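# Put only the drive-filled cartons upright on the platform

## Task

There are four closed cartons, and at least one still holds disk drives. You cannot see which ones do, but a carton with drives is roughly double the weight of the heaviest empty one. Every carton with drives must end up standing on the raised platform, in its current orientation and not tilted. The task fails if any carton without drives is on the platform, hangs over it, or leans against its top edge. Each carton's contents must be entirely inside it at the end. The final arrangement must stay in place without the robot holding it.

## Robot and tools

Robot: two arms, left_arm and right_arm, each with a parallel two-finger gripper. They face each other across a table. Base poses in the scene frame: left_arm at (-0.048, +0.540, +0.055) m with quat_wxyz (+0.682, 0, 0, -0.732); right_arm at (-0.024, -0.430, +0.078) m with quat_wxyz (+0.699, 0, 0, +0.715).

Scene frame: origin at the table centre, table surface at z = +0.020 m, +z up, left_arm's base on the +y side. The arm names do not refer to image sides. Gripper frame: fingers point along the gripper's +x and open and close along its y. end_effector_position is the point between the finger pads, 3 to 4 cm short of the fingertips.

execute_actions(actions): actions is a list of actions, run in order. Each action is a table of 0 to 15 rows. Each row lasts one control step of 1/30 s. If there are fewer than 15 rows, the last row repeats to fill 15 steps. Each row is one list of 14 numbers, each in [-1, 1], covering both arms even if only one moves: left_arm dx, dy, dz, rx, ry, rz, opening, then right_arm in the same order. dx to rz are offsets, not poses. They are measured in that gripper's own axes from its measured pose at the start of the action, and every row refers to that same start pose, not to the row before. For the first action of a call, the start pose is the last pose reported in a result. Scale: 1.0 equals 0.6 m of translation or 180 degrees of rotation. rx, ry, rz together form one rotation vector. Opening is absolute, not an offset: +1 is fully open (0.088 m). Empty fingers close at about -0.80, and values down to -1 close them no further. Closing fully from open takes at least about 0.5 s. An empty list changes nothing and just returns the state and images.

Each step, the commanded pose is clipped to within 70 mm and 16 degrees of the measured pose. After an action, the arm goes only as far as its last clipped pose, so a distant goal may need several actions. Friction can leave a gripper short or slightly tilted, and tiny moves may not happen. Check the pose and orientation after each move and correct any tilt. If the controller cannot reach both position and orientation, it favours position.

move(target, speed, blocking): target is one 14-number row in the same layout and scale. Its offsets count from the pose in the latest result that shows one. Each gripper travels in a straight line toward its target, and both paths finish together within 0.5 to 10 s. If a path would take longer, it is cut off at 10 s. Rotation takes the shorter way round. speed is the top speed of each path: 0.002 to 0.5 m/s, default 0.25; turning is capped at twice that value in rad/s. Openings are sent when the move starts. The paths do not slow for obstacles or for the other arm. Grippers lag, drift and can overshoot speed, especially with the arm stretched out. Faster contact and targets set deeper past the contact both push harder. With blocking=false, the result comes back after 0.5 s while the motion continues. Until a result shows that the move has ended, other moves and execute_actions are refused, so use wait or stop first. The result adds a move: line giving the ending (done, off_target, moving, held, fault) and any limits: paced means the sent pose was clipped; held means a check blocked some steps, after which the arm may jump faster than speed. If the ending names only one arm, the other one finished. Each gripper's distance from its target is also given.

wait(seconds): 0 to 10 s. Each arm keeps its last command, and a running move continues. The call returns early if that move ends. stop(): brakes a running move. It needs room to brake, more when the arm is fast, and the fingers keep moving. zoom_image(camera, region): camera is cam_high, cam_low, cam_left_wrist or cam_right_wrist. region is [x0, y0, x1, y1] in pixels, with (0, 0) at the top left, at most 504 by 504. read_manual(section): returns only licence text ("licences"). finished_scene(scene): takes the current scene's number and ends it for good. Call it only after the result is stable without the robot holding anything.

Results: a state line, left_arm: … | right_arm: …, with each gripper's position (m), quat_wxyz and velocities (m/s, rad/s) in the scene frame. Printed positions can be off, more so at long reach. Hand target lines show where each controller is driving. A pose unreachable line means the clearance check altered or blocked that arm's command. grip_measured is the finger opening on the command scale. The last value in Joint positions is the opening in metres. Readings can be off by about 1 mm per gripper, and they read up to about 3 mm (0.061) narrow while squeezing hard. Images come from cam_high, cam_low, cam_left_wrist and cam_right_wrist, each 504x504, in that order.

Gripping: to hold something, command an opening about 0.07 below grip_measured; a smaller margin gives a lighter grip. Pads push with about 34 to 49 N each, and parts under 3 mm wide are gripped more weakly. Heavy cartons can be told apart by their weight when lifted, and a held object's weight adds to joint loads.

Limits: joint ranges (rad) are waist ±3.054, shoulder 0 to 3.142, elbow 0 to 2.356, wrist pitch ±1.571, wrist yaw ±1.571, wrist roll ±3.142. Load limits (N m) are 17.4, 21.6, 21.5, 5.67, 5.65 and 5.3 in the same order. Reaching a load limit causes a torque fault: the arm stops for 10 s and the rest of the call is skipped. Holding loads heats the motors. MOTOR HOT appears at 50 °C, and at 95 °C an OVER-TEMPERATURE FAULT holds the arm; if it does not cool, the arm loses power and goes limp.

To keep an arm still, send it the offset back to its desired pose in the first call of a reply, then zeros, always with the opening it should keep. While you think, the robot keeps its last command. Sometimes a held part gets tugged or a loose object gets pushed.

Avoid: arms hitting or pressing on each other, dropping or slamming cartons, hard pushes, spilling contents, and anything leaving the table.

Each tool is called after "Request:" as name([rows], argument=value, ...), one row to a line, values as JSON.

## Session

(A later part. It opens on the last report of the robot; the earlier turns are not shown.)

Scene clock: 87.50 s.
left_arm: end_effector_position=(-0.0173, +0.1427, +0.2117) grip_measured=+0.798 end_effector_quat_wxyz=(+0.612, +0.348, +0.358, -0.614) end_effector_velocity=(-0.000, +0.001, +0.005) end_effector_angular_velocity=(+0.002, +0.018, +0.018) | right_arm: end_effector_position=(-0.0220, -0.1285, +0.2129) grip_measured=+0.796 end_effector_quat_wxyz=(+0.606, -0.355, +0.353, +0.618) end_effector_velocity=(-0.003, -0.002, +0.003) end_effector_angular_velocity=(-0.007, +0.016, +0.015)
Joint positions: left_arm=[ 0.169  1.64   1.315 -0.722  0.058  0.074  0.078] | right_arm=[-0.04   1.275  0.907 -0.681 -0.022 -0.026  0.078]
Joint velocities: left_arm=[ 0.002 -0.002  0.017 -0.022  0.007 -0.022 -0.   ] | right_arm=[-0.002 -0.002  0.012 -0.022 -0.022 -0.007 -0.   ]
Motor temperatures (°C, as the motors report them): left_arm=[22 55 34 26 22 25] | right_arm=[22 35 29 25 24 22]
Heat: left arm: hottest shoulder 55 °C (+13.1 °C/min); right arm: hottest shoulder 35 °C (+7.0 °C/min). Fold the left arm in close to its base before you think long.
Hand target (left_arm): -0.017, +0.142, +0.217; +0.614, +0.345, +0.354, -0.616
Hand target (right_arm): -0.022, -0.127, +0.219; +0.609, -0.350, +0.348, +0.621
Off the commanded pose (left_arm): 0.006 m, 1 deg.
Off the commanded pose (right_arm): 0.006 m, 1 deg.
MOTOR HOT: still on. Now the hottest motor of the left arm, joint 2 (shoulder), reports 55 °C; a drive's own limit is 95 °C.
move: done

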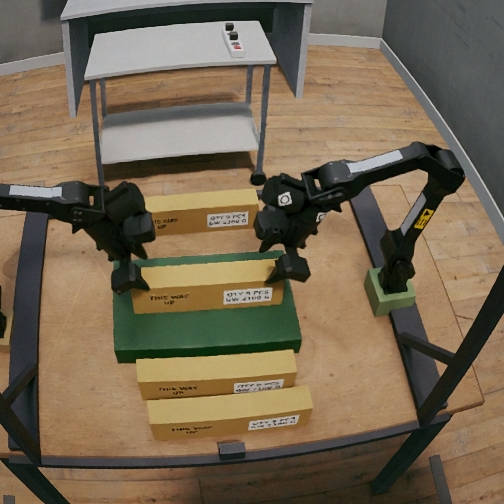

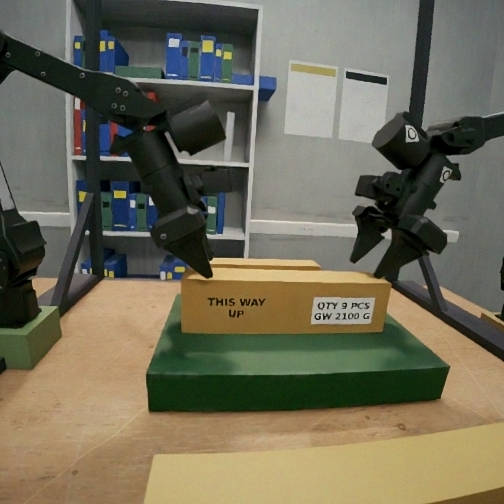

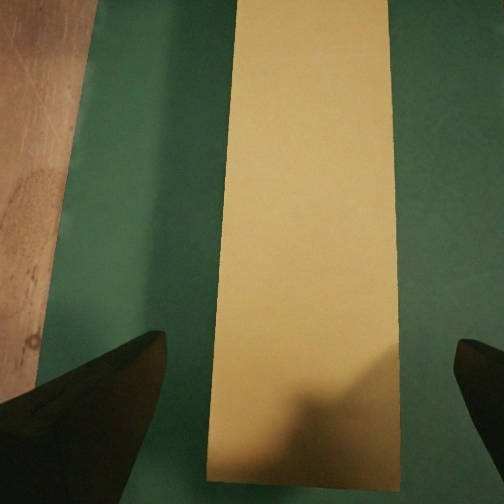

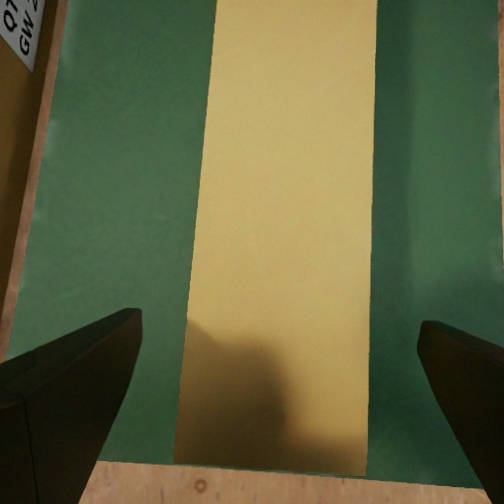

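Request:
move(target=[0.052,-0.322,-0.035,0.0034,0.001,0.003,0.8,0.0495,0.313,-0.0345,0.0036,0,-0.0042,0.8], speed=0.2)

Scene clock: 98.27 s.
left_arm: end_effector_position=(-0.2071, +0.1457, +0.1770) grip_measured=+0.798 end_effector_quat_wxyz=(+0.615, +0.355, +0.349, -0.612) end_effector_velocity=(-0.004, +0.002, -0.001) end_effector_angular_velocity=(+0.009, +0.014, +0.008) | right_arm: end_effector_position=(-0.2083, -0.1379, +0.1774) grip_measured=+0.797 end_effector_quat_wxyz=(+0.609, -0.352, +0.357, +0.614) end_effector_velocity=(-0.002, -0.001, -0.001) end_effector_angular_velocity=(-0.010, -0.003, +0.012)
Joint positions: left_arm=[-0.396  1.793  1.358 -0.659 -0.236 -0.406  0.078] | right_arm=[ 0.676  1.557  1.012 -0.608  0.318  0.631  0.078]
Joint velocities: left_arm=[-0.007  0.002  0.002 -0.007  0.007 -0.022 -0.   ] | right_arm=[ 0.002  0.007  0.007 -0.007 -0.007 -0.007 -0.   ]
Motor temperatures (°C, as the motors report them): left_arm=[22 52 35 26 22 25] | right_arm=[22 33 30 25 24 22]
Heat: left arm: hottest shoulder 52 °C (+10.2 °C/min); right arm: hottest shoulder 33 °C (+5.1 °C/min). Fold the left arm in close to its base before you think long.
Hand target (left_arm): -0.209, +0.144, +0.174; +0.614, +0.358, +0.350, -0.610
Hand target (right_arm): -0.211, -0.136, +0.177; +0.611, -0.353, +0.357, +0.612
Off the commanded pose (left_arm): 0.004 m, 1 deg.
Off the commanded pose (right_arm): 0.004 m, 1 deg.
MOTOR HOT: still on. Now the hottest motor of the left arm, joint 2 (shoulder), reports 52 °C; a drive's own limit is 95 °C.
move: done

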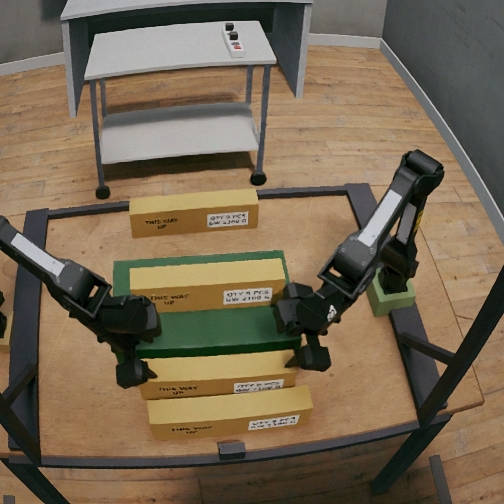

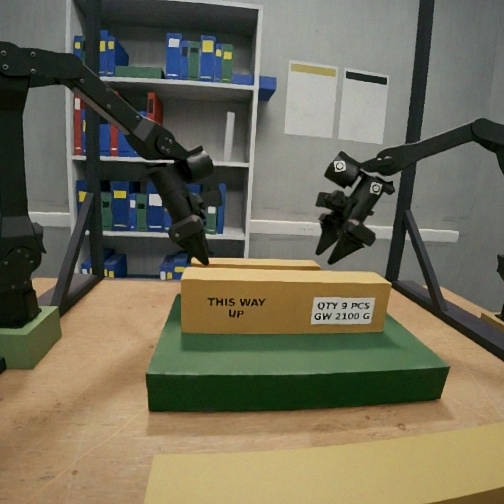

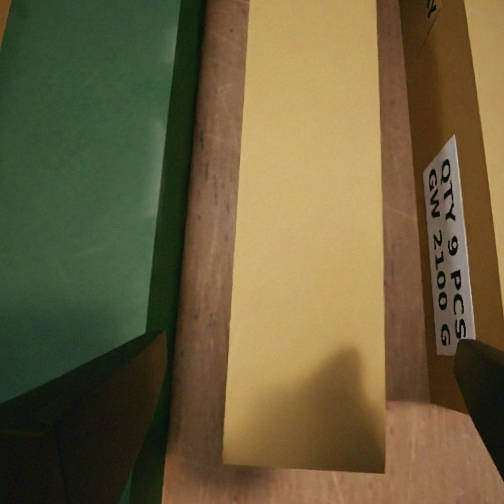

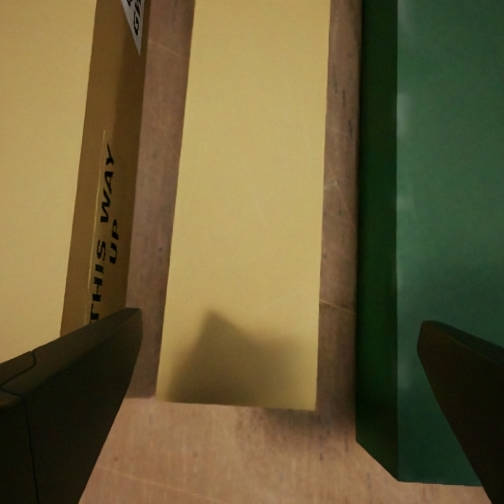

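Request:
move(target=[0.061,0,-0.041,0,0.003,0,0.7,0.0719,0.0167,-0.0088,0,0,0,0.7], speed=0.08)

Scene clock: 105.67 s.
left_arm: end_effector_position=(-0.2079, +0.1454, +0.1429) grip_measured=+0.702 end_effector_quat_wxyz=(+0.615, +0.349, +0.348, -0.616) end_effector_velocity=(+0.006, +0.003, -0.003) end_effector_angular_velocity=(+0.007, -0.021, +0.019) | right_arm: end_effector_position=(-0.2206, -0.1198, +0.1443) grip_measured=+0.703 end_effector_quat_wxyz=(+0.611, -0.344, +0.356, +0.618) end_effector_velocity=(+0.001, -0.002, -0.004) end_effector_angular_velocity=(-0.018, -0.002, -0.006)
Joint positions: left_arm=[-0.397  1.82   1.246 -0.504 -0.234 -0.407  0.073] | right_arm=[ 0.67   1.676  0.988 -0.444  0.318  0.626  0.073]
Joint velocities: left_arm=[ 0.002 -0.002 -0.012 -0.007 -0.022 -0.007 -0.   ] | right_arm=[-0.002  0.007 -0.002 -0.007 -0.007  0.007  0.   ]
Motor temperatures (°C, as the motors report them): left_arm=[22 50 35 26 22 25] | right_arm=[22 33 30 25 24 22]
Heat: left arm: hottest shoulder 50 °C (+8.2 °C/min); right arm: hottest shoulder 33 °C (+5.1 °C/min). Fold the left arm in close to its base before you think long.
Hand target (left_arm): -0.206, +0.148, +0.133; +0.613, +0.358, +0.352, -0.610
Hand target (right_arm): -0.218, -0.121, +0.137; +0.610, -0.352, +0.357, +0.614
Off the commanded pose (left_arm): 0.010 m, 1 deg.
Off the commanded pose (right_arm): 0.007 m, 1 deg.
MOTOR HOT: still on. Now the hottest motor of the left arm, joint 2 (shoulder), reports 50 °C; a drive's own limit is 95 °C.
move: off_target (left_arm)

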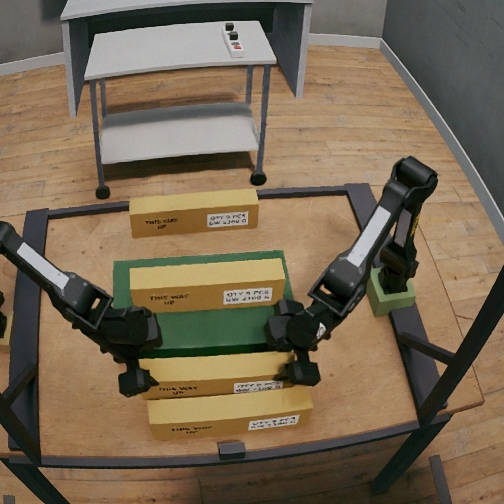

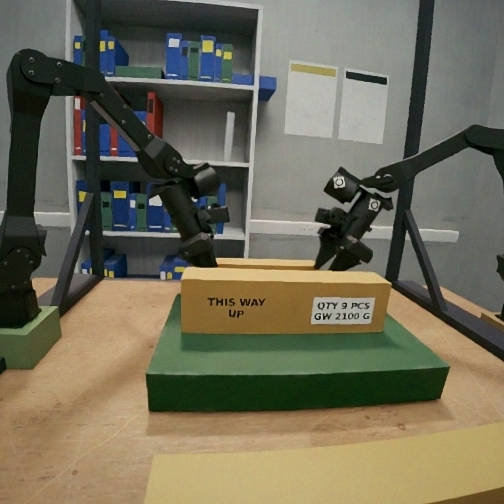

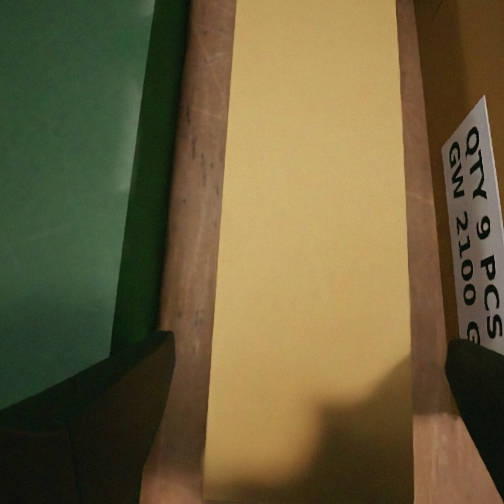

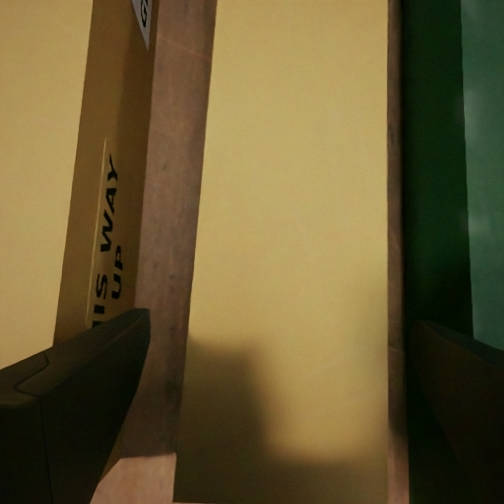

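Request:
move(target=[0.089,0.0033,-0.059,0,0.006,0,0.62,0.079,-0.011,-0.0514,0,0.005,-0.004,0.62], speed=0.05)

Request:
move(target=[0,0,0,0,0,0,0.21,0,0,0,0,0,0,0.21])

Request:
move(target=[-0.0856,0,0.052,0,0,0,0.21,-0.0866,0,0.05,0,0,0,0.21], speed=0.04)

Scene clock: 112.50 s.
left_arm: end_effector_position=(-0.2081, +0.1444, +0.0886) grip_measured=+0.622 end_effector_quat_wxyz=(+0.614, +0.345, +0.350, -0.618) end_effector_velocity=(+0.007, -0.000, -0.001) end_effector_angular_velocity=(-0.004, -0.038, +0.014) | right_arm: end_effector_position=(-0.2195, -0.1187, +0.1025) grip_measured=+0.622 end_effector_quat_wxyz=(+0.611, -0.334, +0.358, +0.622) end_effector_velocity=(-0.003, -0.003, -0.002) end_effector_angular_velocity=(-0.010, +0.005, +0.031)
Joint positions: left_arm=[-0.393  1.908  1.123 -0.287 -0.226 -0.407  0.069] | right_arm=[ 0.663  1.755  0.88  -0.236  0.312  0.625  0.07 ]
Joint velocities: left_arm=[ 0.002  0.002 -0.002 -0.007 -0.037  0.007 -0.   ] | right_arm=[ 0.002 -0.002 -0.007  0.007 -0.022 -0.022 -0.   ]
Motor temperatures (°C, as the motors report them): left_arm=[22 48 34 26 22 25] | right_arm=[22 32 29 25 24 22]
Heat: left arm: hottest shoulder 48 °C (+5.0 °C/min); right arm: hottest shoulder 32 °C (+3.0 °C/min). Fold the left arm in close to its base before you think long.
Hand target (left_arm): -0.206, +0.148, +0.079; +0.612, +0.354, +0.354, -0.612
Hand target (right_arm): -0.214, -0.123, +0.088; +0.612, -0.351, +0.359, +0.612
Off the commanded pose (left_arm): 0.011 m, 1 deg.
Off the commanded pose (right_arm): 0.016 m, 2 deg.
MOTOR HOT: still on. Now the hottest motor of the left arm, joint 2 (shoulder), reports 48 °C; a drive's own limit is 95 °C.
move: off_target (left_arm, right_arm)

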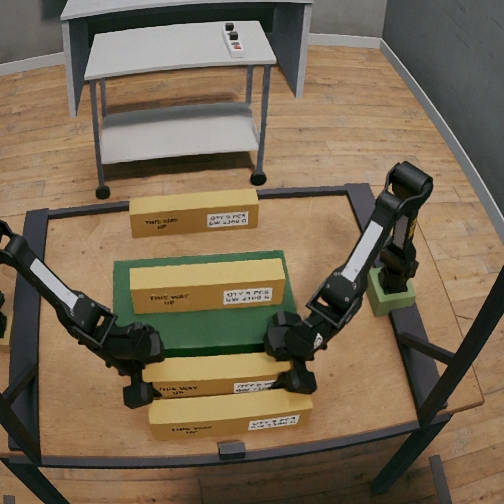

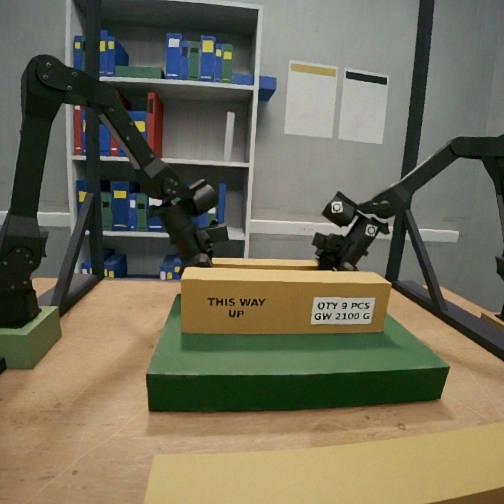

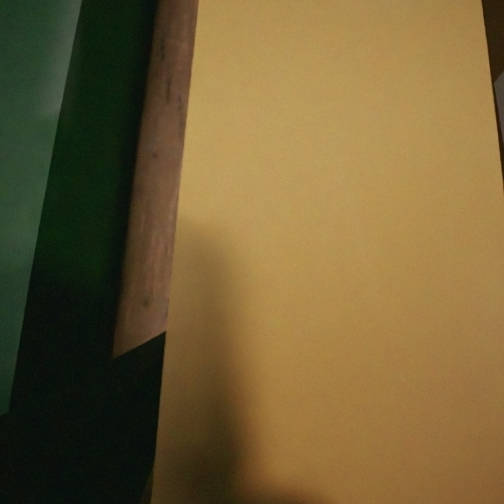

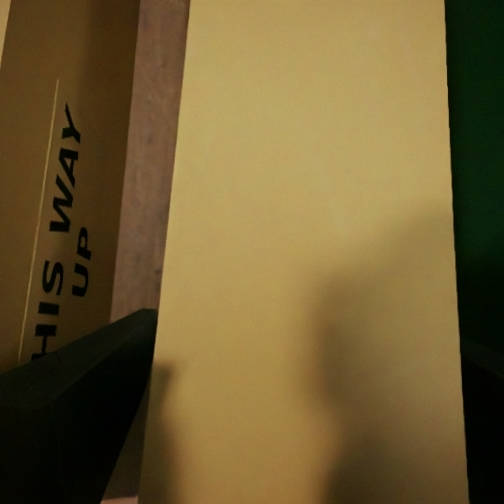

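Scene clock: 113.00 s.
left_arm: end_effector_position=(-0.2083, +0.1445, +0.0886) grip_measured=+0.294 end_effector_quat_wxyz=(+0.613, +0.345, +0.350, -0.618) end_effector_velocity=(-0.001, +0.003, -0.000) end_effector_angular_velocity=(+0.004, -0.005, +0.002) | right_arm: end_effector_position=(-0.2194, -0.1178, +0.1032) grip_measured=+0.286 end_effector_quat_wxyz=(+0.612, -0.332, +0.357, +0.622) end_effector_velocity=(+0.004, -0.002, -0.002) end_effector_angular_velocity=(-0.005, -0.017, +0.001)
Joint positions: left_arm=[-0.394  1.908  1.123 -0.287 -0.225 -0.407  0.053] | right_arm=[ 0.663  1.755  0.881 -0.233  0.315  0.625  0.053]
Joint velocities: left_arm=[-0.007 -0.002 -0.002 -0.007 -0.007 -0.007 -0.   ] | right_arm=[-0.002 -0.002 -0.007 -0.007  0.007 -0.007 -0.   ]
Motor temperatures (°C, as the motors report them): left_arm=[22 48 34 26 22 25] | right_arm=[22 32 29 25 24 22]
Heat: left arm: hottest shoulder 48 °C (+5.1 °C/min); right arm: hottest shoulder 32 °C (+3.0 °C/min). Fold the left arm in close to its base before you think long.
Hand target (left_arm): -0.208, +0.144, +0.089; +0.614, +0.345, +0.350, -0.618
Hand target (right_arm): -0.219, -0.119, +0.103; +0.611, -0.334, +0.358, +0.622
Off the commanded pose (left_arm): 0.000 m, 0 deg.
Off the commanded pose (right_arm): 0.001 m, 0 deg.
MOTOR HOT: still on. Now the hottest motor of the left arm, joint 2 (shoulder), reports 48 °C; a drive's own limit is 95 °C.
move: done

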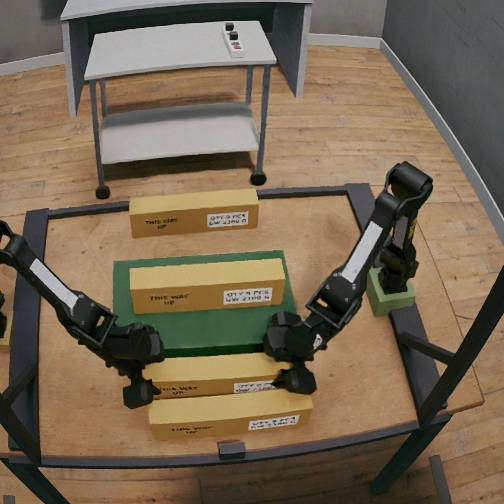

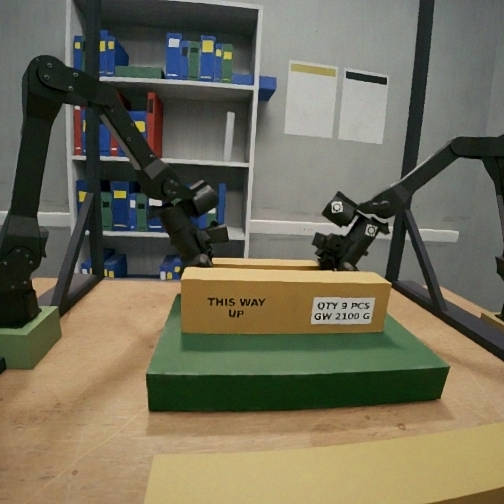

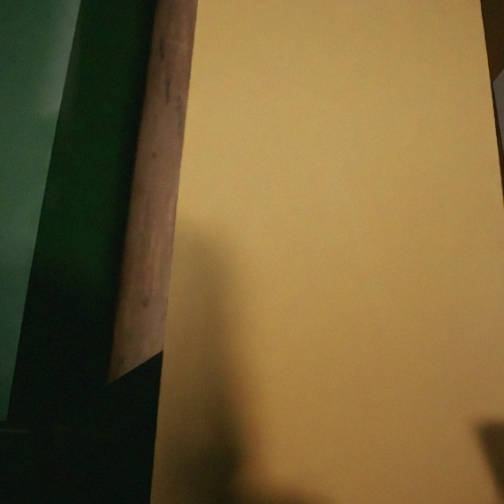

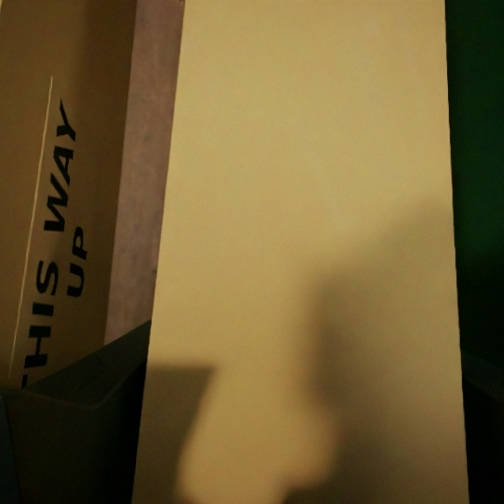

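Scene clock: 114.83 s.
left_arm: end_effector_position=(-0.2042, +0.1438, +0.1362) grip_measured=+0.294 end_effector_quat_wxyz=(+0.615, +0.355, +0.350, -0.611) end_effector_velocity=(+0.004, +0.002, +0.000) end_effector_angular_velocity=(+0.007, -0.021, +0.014) | right_arm: end_effector_position=(-0.2146, -0.1191, +0.1513) grip_measured=+0.286 end_effector_quat_wxyz=(+0.614, -0.343, +0.357, +0.615) end_effector_velocity=(+0.002, +0.001, +0.003) end_effector_angular_velocity=(+0.006, +0.000, -0.012)
Joint positions: left_arm=[-0.386  1.837  1.246 -0.503 -0.232 -0.4    0.053] | right_arm=[ 0.655  1.655  0.996 -0.473  0.316  0.621  0.053]
Joint velocities: left_arm=[-0.002 -0.002  0.002 -0.022 -0.022 -0.007 -0.   ] | right_arm=[-0.002 -0.007  0.002 -0.007  0.007  0.007  0.   ]
Motor temperatures (°C, as the motors report them): left_arm=[22 49 34 26 22 25] | right_arm=[22 33 29 25 24 22]
Heat: left arm: hottest shoulder 49 °C (+5.0 °C/min); right arm: hottest shoulder 33 °C (+3.0 °C/min). Fold the left arm in close to its base before you think long.
Hand target (left_arm): -0.208, +0.145, +0.148; +0.613, +0.345, +0.350, -0.618
Hand target (right_arm): -0.218, -0.120, +0.163; +0.612, -0.332, +0.357, +0.622
Off the commanded pose (left_arm): 0.013 m, 1 deg.
Off the commanded pose (right_arm): 0.012 m, 2 deg.
MOTOR HOT: still on. Now the hottest motor of the left arm, joint 2 (shoulder), reports 49 °C; a drive's own limit is 95 °C.
move: off_target (left_arm, right_arm)

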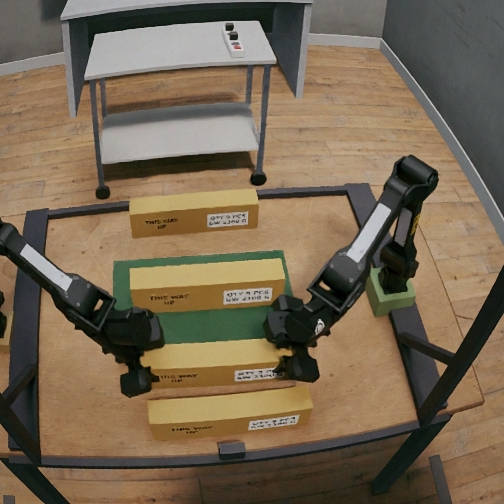

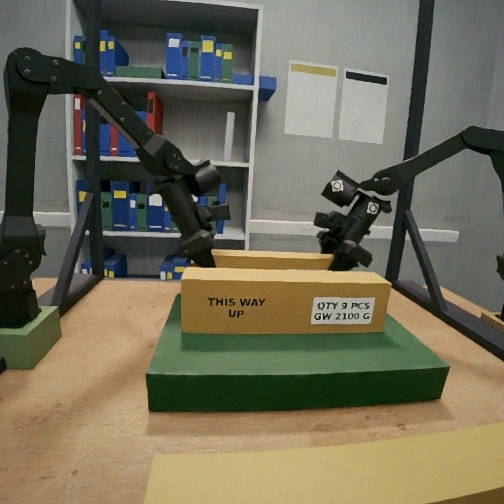

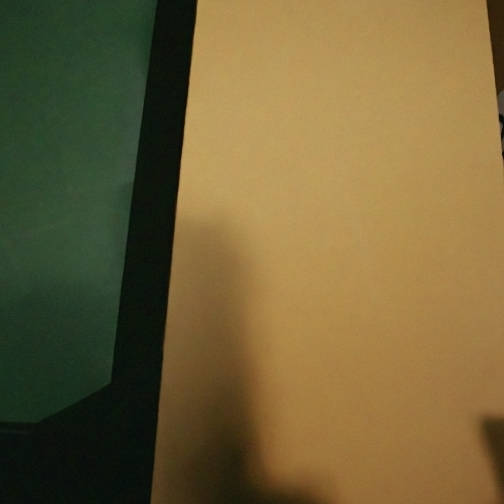

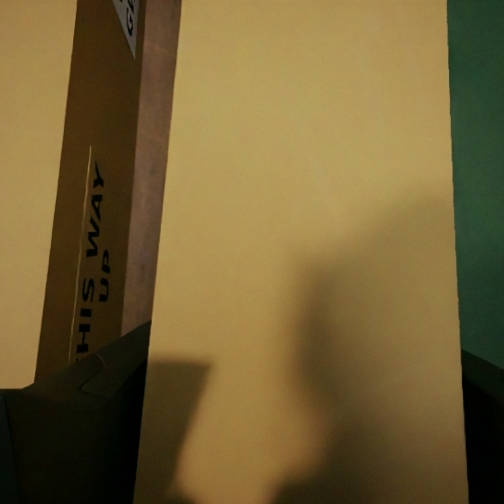

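Request:
move(target=[0.0988,-0.003,-0.009,0,0,0,0.21,0.0572,0.0,-0.081,0,0,0,0.21], speed=0.03)

Scene clock: 127.87 s.
left_arm: end_effector_position=(-0.2052, +0.1205, +0.0903) grip_measured=+0.294 end_effector_quat_wxyz=(+0.616, +0.354, +0.349, -0.611) end_effector_velocity=(+0.001, +0.003, -0.000) end_effector_angular_velocity=(+0.013, -0.002, +0.020) | right_arm: end_effector_position=(-0.2150, -0.1408, +0.1023) grip_measured=+0.286 end_effector_quat_wxyz=(+0.614, -0.340, +0.355, +0.617) end_effector_velocity=(+0.003, -0.004, -0.001) end_effector_angular_velocity=(-0.005, -0.009, -0.007)
Joint positions: left_arm=[-0.362  1.981  1.243 -0.347 -0.221 -0.378  0.053] | right_arm=[ 0.706  1.698  0.817 -0.258  0.341  0.665  0.053]
Joint velocities: left_arm=[-0.002 -0.002  0.002 -0.022 -0.007 -0.022 -0.   ] | right_arm=[ 0.002 -0.007 -0.012 -0.007  0.007  0.007 -0.   ]
Motor temperatures (°C, as the motors report them): left_arm=[22 51 35 26 22 25] | right_arm=[22 34 30 25 24 22]
Heat: left arm: hottest shoulder 51 °C (-1.0 °C/min); right arm: hottest shoulder 34 °C (+0.0 °C/min). Fold the left arm in close to its base before you think long.
Hand target (left_arm): -0.205, +0.118, +0.083; +0.615, +0.355, +0.351, -0.611
Hand target (right_arm): -0.215, -0.144, +0.097; +0.614, -0.343, +0.358, +0.614
Off the commanded pose (left_arm): 0.008 m, 0 deg.
Off the commanded pose (right_arm): 0.006 m, 1 deg.
MOTOR HOT: still on. Now the hottest motor of the left arm, joint 2 (shoulder), reports 51 °C; a drive's own limit is 95 °C.
move: done

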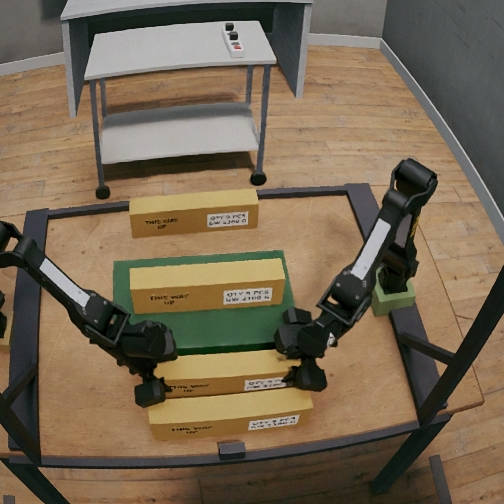

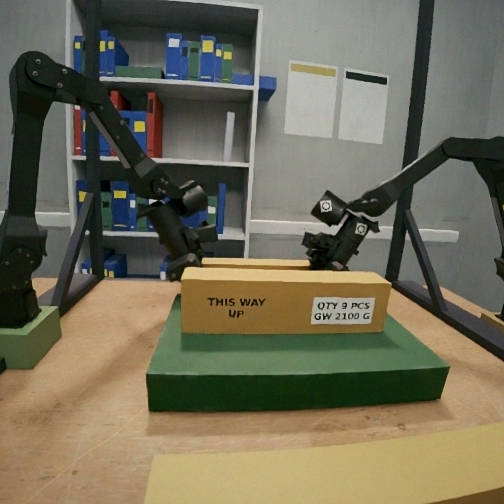

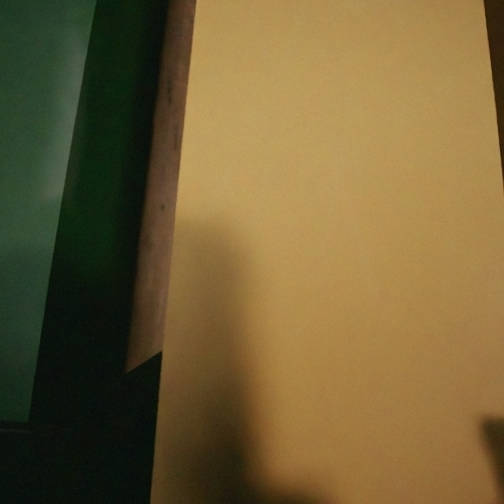

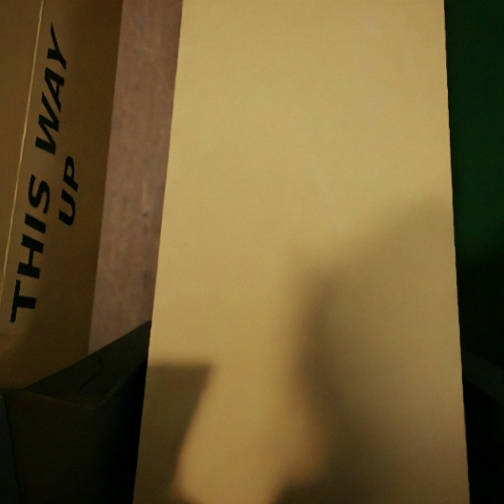

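Request:
move(target=[0,0,0,0,0,0,0.5,0,0,0,0,0,0,0.5])

Request:
move(target=[-0.108,0,0.0625,0,0,0,0.5,-0.092,0,0.053,0,0,0,0.5], speed=0.12)

Request:
move(target=[-0.003,-0.168,-0.006,0,0,0,0.75,0,0.168,-0.004,0,0,-0.005,0.75], speed=0.15)

Scene clock: 132.57 s.
left_arm: end_effector_position=(-0.2053, +0.1203, +0.0904) grip_measured=+0.497 end_effector_quat_wxyz=(+0.616, +0.353, +0.349, -0.612) end_effector_velocity=(-0.001, +0.002, +0.001) end_effector_angular_velocity=(+0.005, +0.009, +0.000) | right_arm: end_effector_position=(-0.2151, -0.1408, +0.1023) grip_measured=+0.496 end_effector_quat_wxyz=(+0.615, -0.340, +0.354, +0.617) end_effector_velocity=(-0.001, -0.001, +0.001) end_effector_angular_velocity=(-0.006, -0.008, +0.024)
Joint positions: left_arm=[-0.362  1.981  1.242 -0.345 -0.221 -0.378  0.063] | right_arm=[ 0.706  1.698  0.816 -0.256  0.342  0.666  0.063]
Joint velocities: left_arm=[-0.002 -0.007 -0.002 -0.007  0.007 -0.007  0.   ] | right_arm=[ 0.002 -0.002  0.002 -0.007 -0.007 -0.022  0.   ]
Motor temperatures (°C, as the motors report them): left_arm=[22 50 34 27 22 25] | right_arm=[22 34 29 25 24 22]
Heat: left arm: hottest shoulder 50 °C (-5.0 °C/min); right arm: hottest shoulder 34 °C (-2.0 °C/min). Fold the left arm in close to its base before you think long.
Hand target (left_arm): -0.205, +0.121, +0.090; +0.616, +0.354, +0.349, -0.611
Hand target (right_arm): -0.215, -0.141, +0.102; +0.614, -0.340, +0.354, +0.617
Off the commanded pose (left_arm): 0.000 m, 0 deg.
Off the commanded pose (right_arm): 0.000 m, 0 deg.
MOTOR HOT: still on. Now the hottest motor of the left arm, joint 2 (shoulder), reports 50 °C; a drive's own limit is 95 °C.
move: done

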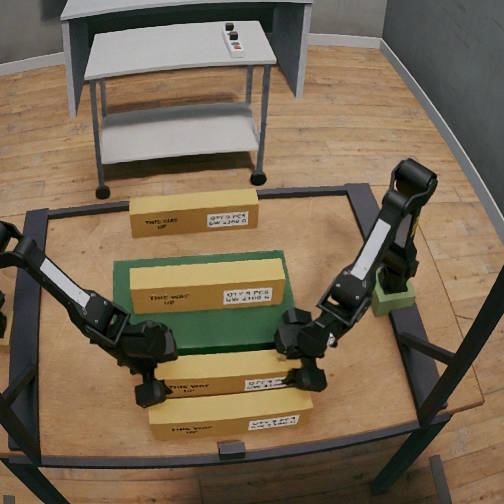

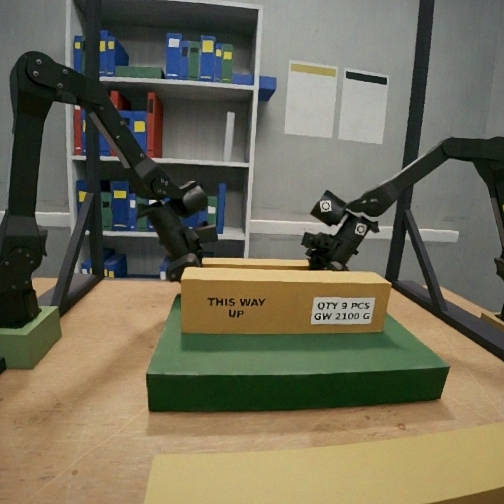

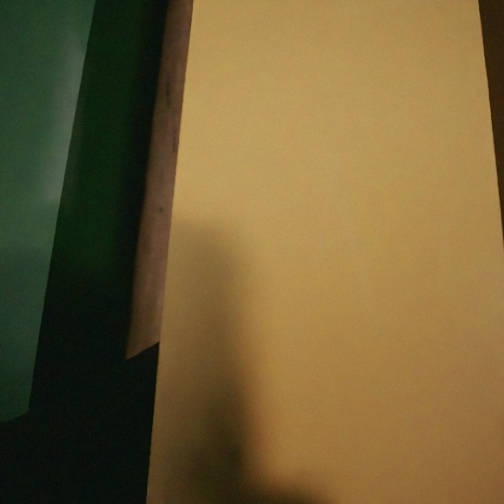

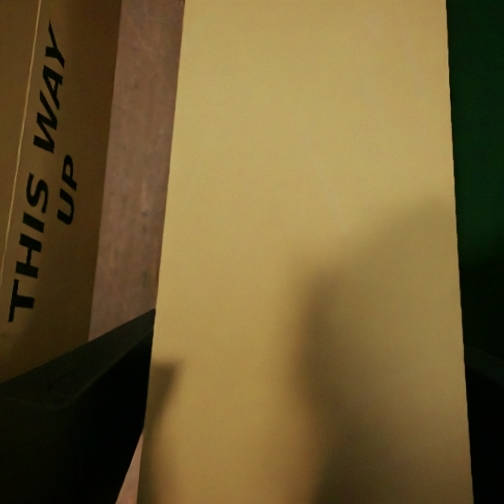

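Scene clock: 133.63 s.
left_arm: end_effector_position=(-0.2047, +0.1228, +0.1587) grip_measured=+0.498 end_effector_quat_wxyz=(+0.614, +0.359, +0.351, -0.609) end_effector_velocity=(+0.001, +0.002, +0.002) end_effector_angular_velocity=(+0.008, -0.007, +0.007) | right_arm: end_effector_position=(-0.2123, -0.1441, +0.1592) grip_measured=+0.497 end_effector_quat_wxyz=(+0.614, -0.348, +0.355, +0.613) end_effector_velocity=(+0.000, -0.001, +0.001) end_effector_angular_velocity=(-0.006, -0.000, +0.007)
Joint positions: left_arm=[-0.363  1.886  1.406 -0.618 -0.221 -0.378  0.063] | right_arm=[ 0.706  1.574  0.95  -0.532  0.341  0.666  0.063]
Joint velocities: left_arm=[-0.002 -0.002  0.007 -0.022 -0.007 -0.007  0.   ] | right_arm=[-0.002 -0.002  0.002 -0.007 -0.007 -0.007  0.   ]
Motor temperatures (°C, as the motors report them): left_arm=[22 50 34 27 22 25] | right_arm=[22 34 29 25 24 22]
Heat: left arm: hottest shoulder 50 °C (-6.0 °C/min); right arm: hottest shoulder 34 °C (-2.0 °C/min). Fold the left arm in close to its base before you think long.
Hand target (left_arm): -0.206, +0.122, +0.165; +0.616, +0.353, +0.349, -0.612
Hand target (right_arm): -0.214, -0.142, +0.166; +0.615, -0.340, +0.354, +0.617
Off the commanded pose (left_arm): 0.007 m, 1 deg.
Off the commanded pose (right_arm): 0.007 m, 1 deg.
MOTOR HOT: still on. Now the hottest motor of the left arm, joint 2 (shoulder), reports 50 °C; a drive's own limit is 95 °C.
move: done

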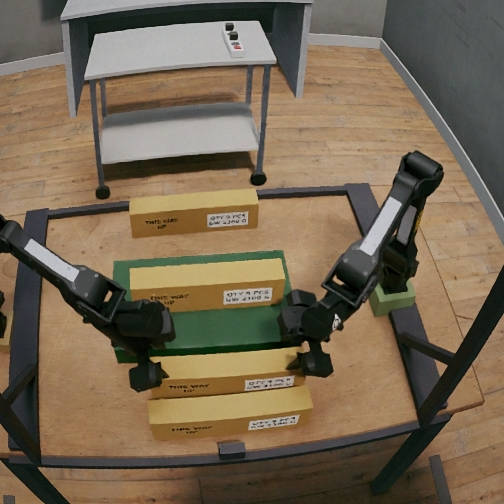

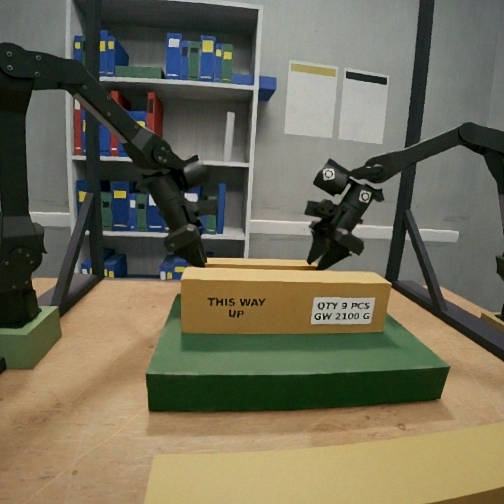

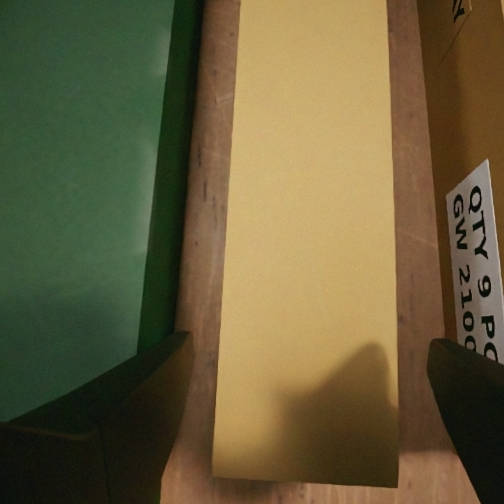

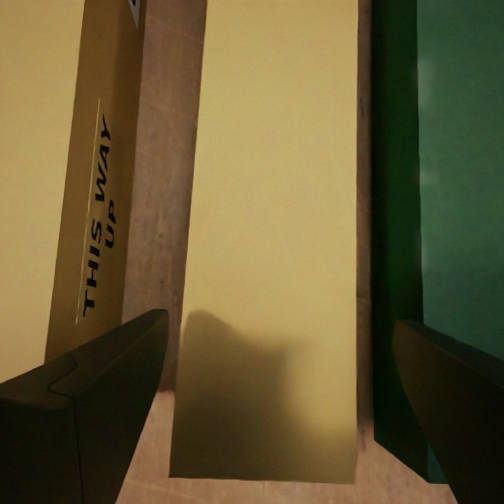

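Scene clock: 134.77 s.
left_arm: end_effector_position=(-0.3035, +0.1279, +0.1615) grip_measured=+0.748 end_effector_quat_wxyz=(+0.614, +0.357, +0.349, -0.612) end_effector_velocity=(+0.004, -0.002, +0.001) end_effector_angular_velocity=(-0.003, -0.012, +0.031) | right_arm: end_effector_position=(-0.3106, -0.1470, +0.1600) grip_measured=+0.746 end_effector_quat_wxyz=(+0.617, -0.349, +0.354, +0.609) end_effector_velocity=(-0.000, -0.002, -0.003) end_effector_angular_velocity=(-0.019, -0.025, +0.024)
Joint positions: left_arm=[-0.582  2.068  1.68  -0.755 -0.318 -0.577  0.076] | right_arm=[ 0.923  1.855  1.289 -0.679  0.426  0.888  0.076]
Joint velocities: left_arm=[ 0.002  0.007  0.017 -0.022 -0.022 -0.022 -0.   ] | right_arm=[ 0.002  0.012  0.012 -0.022 -0.007 -0.022 -0.   ]
Motor temperatures (°C, as the motors report them): left_arm=[22 50 34 27 22 25] | right_arm=[22 34 29 25 24 22]
Heat: left arm: hottest shoulder 50 °C (-6.0 °C/min); right arm: hottest shoulder 34 °C (-2.0 °C/min). Fold the left arm in close to its base before you think long.
Hand target (left_arm): -0.305, +0.127, +0.157; +0.615, +0.360, +0.349, -0.608
Hand target (right_arm): -0.313, -0.146, +0.158; +0.619, -0.351, +0.353, +0.608
Off the commanded pose (left_arm): 0.005 m, 1 deg.
Off the commanded pose (right_arm): 0.003 m, 0 deg.
MOTOR HOT: still on. Now the hottest motor of the left arm, joint 2 (shoulder), reports 50 °C; a drive's own limit is 95 °C.
move: done

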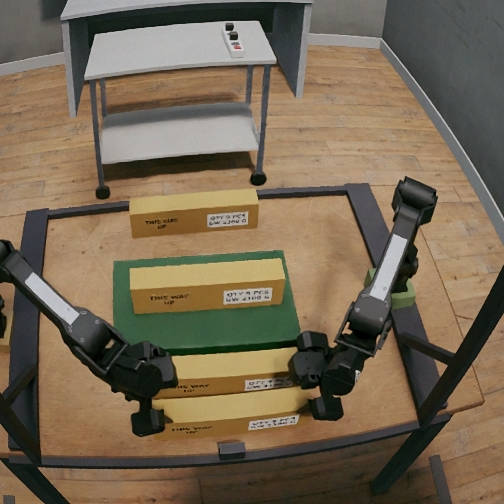

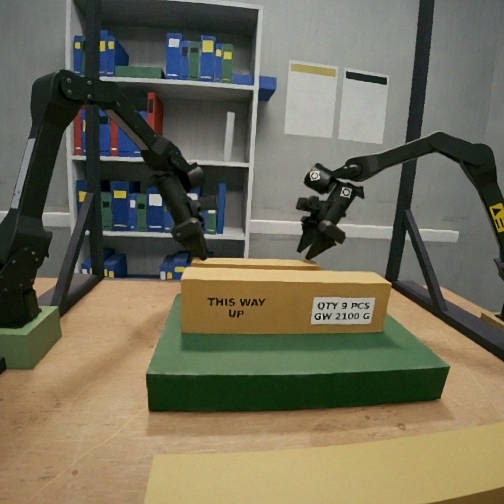

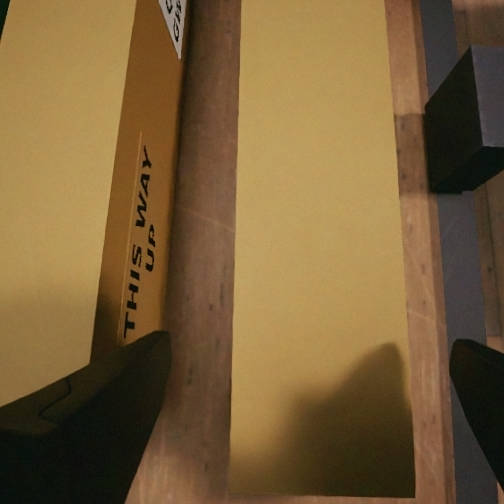

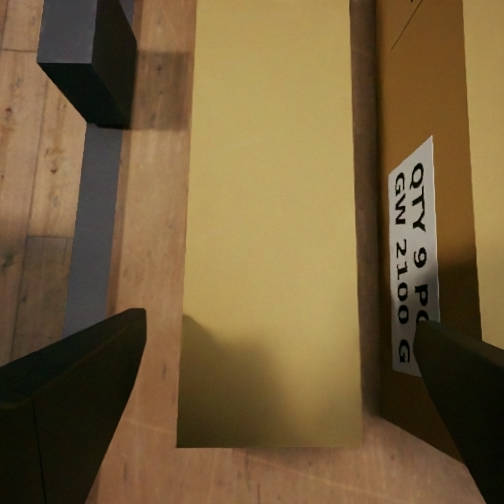

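Request:
move(target=[0.1155,-0.0033,-0.0783,0,0.002,0,0.65,0.09,-0.0017,-0.0442,0,0.003,0,0.65], speed=0.05)

Scene clock: 146.33 s.
left_arm: end_effector_position=(-0.3054, +0.1290, +0.0894) grip_measured=+0.652 end_effector_quat_wxyz=(+0.615, +0.348, +0.348, -0.616) end_effector_velocity=(+0.001, +0.002, -0.000) end_effector_angular_velocity=(+0.002, -0.006, +0.007) | right_arm: end_effector_position=(-0.3126, -0.1413, +0.1082) grip_measured=+0.653 end_effector_quat_wxyz=(+0.616, -0.342, +0.358, +0.613) end_effector_velocity=(-0.002, -0.001, -0.002) end_effector_angular_velocity=(-0.015, +0.011, +0.011)
Joint positions: left_arm=[-0.586  2.136  1.48  -0.47  -0.318 -0.583  0.071] | right_arm=[ 0.912  1.943  1.18  -0.462  0.417  0.88   0.071]
Joint velocities: left_arm=[-0.002 -0.002 -0.002 -0.007 -0.007 -0.007 -0.   ] | right_arm=[-0.002  0.002 -0.002  0.007 -0.022 -0.007  0.   ]
Motor temperatures (°C, as the motors report them): left_arm=[22 49 35 26 22 25] | right_arm=[22 34 30 25 24 22]
Heat: left arm: hottest shoulder 49 °C (-6.0 °C/min); right arm: hottest shoulder 34 °C (-1.0 °C/min). Fold the left arm in close to its base before you think long.
Hand target (left_arm): -0.304, +0.133, +0.078; +0.613, +0.358, +0.350, -0.610
Hand target (right_arm): -0.309, -0.143, +0.100; +0.616, -0.352, +0.357, +0.608
Off the commanded pose (left_arm): 0.012 m, 1 deg.
Off the commanded pose (right_arm): 0.009 m, 1 deg.
MOTOR HOT: still on. Now the hottest motor of the left arm, joint 2 (shoulder), reports 49 °C; a drive's own limit is 95 °C.
move: off_target (left_arm, right_arm)

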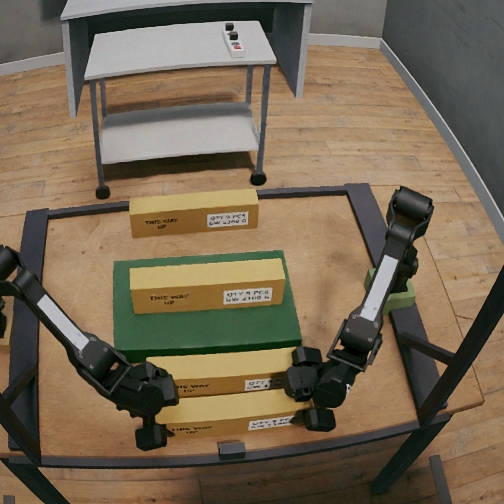

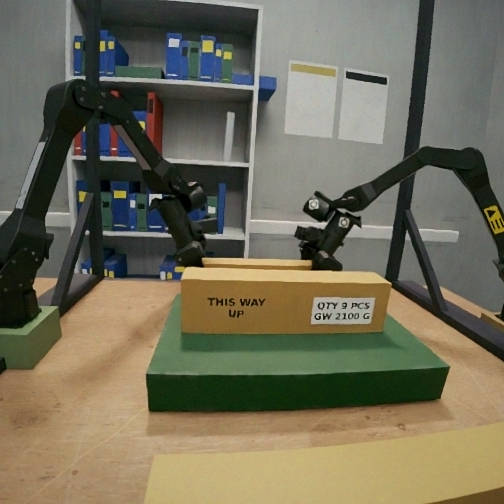

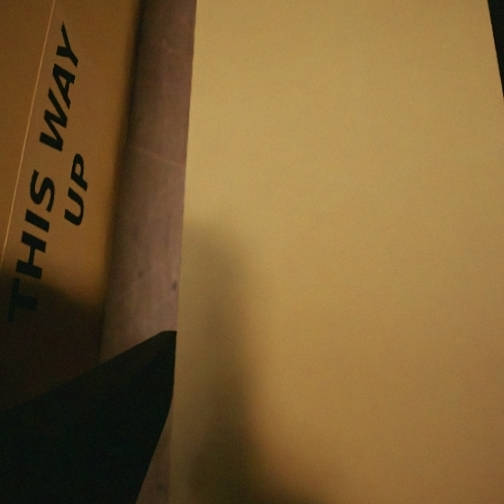

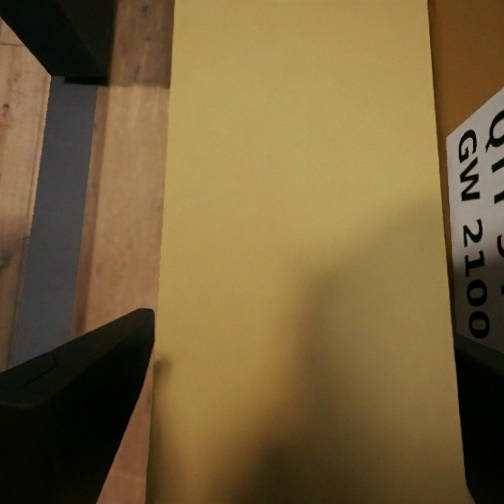

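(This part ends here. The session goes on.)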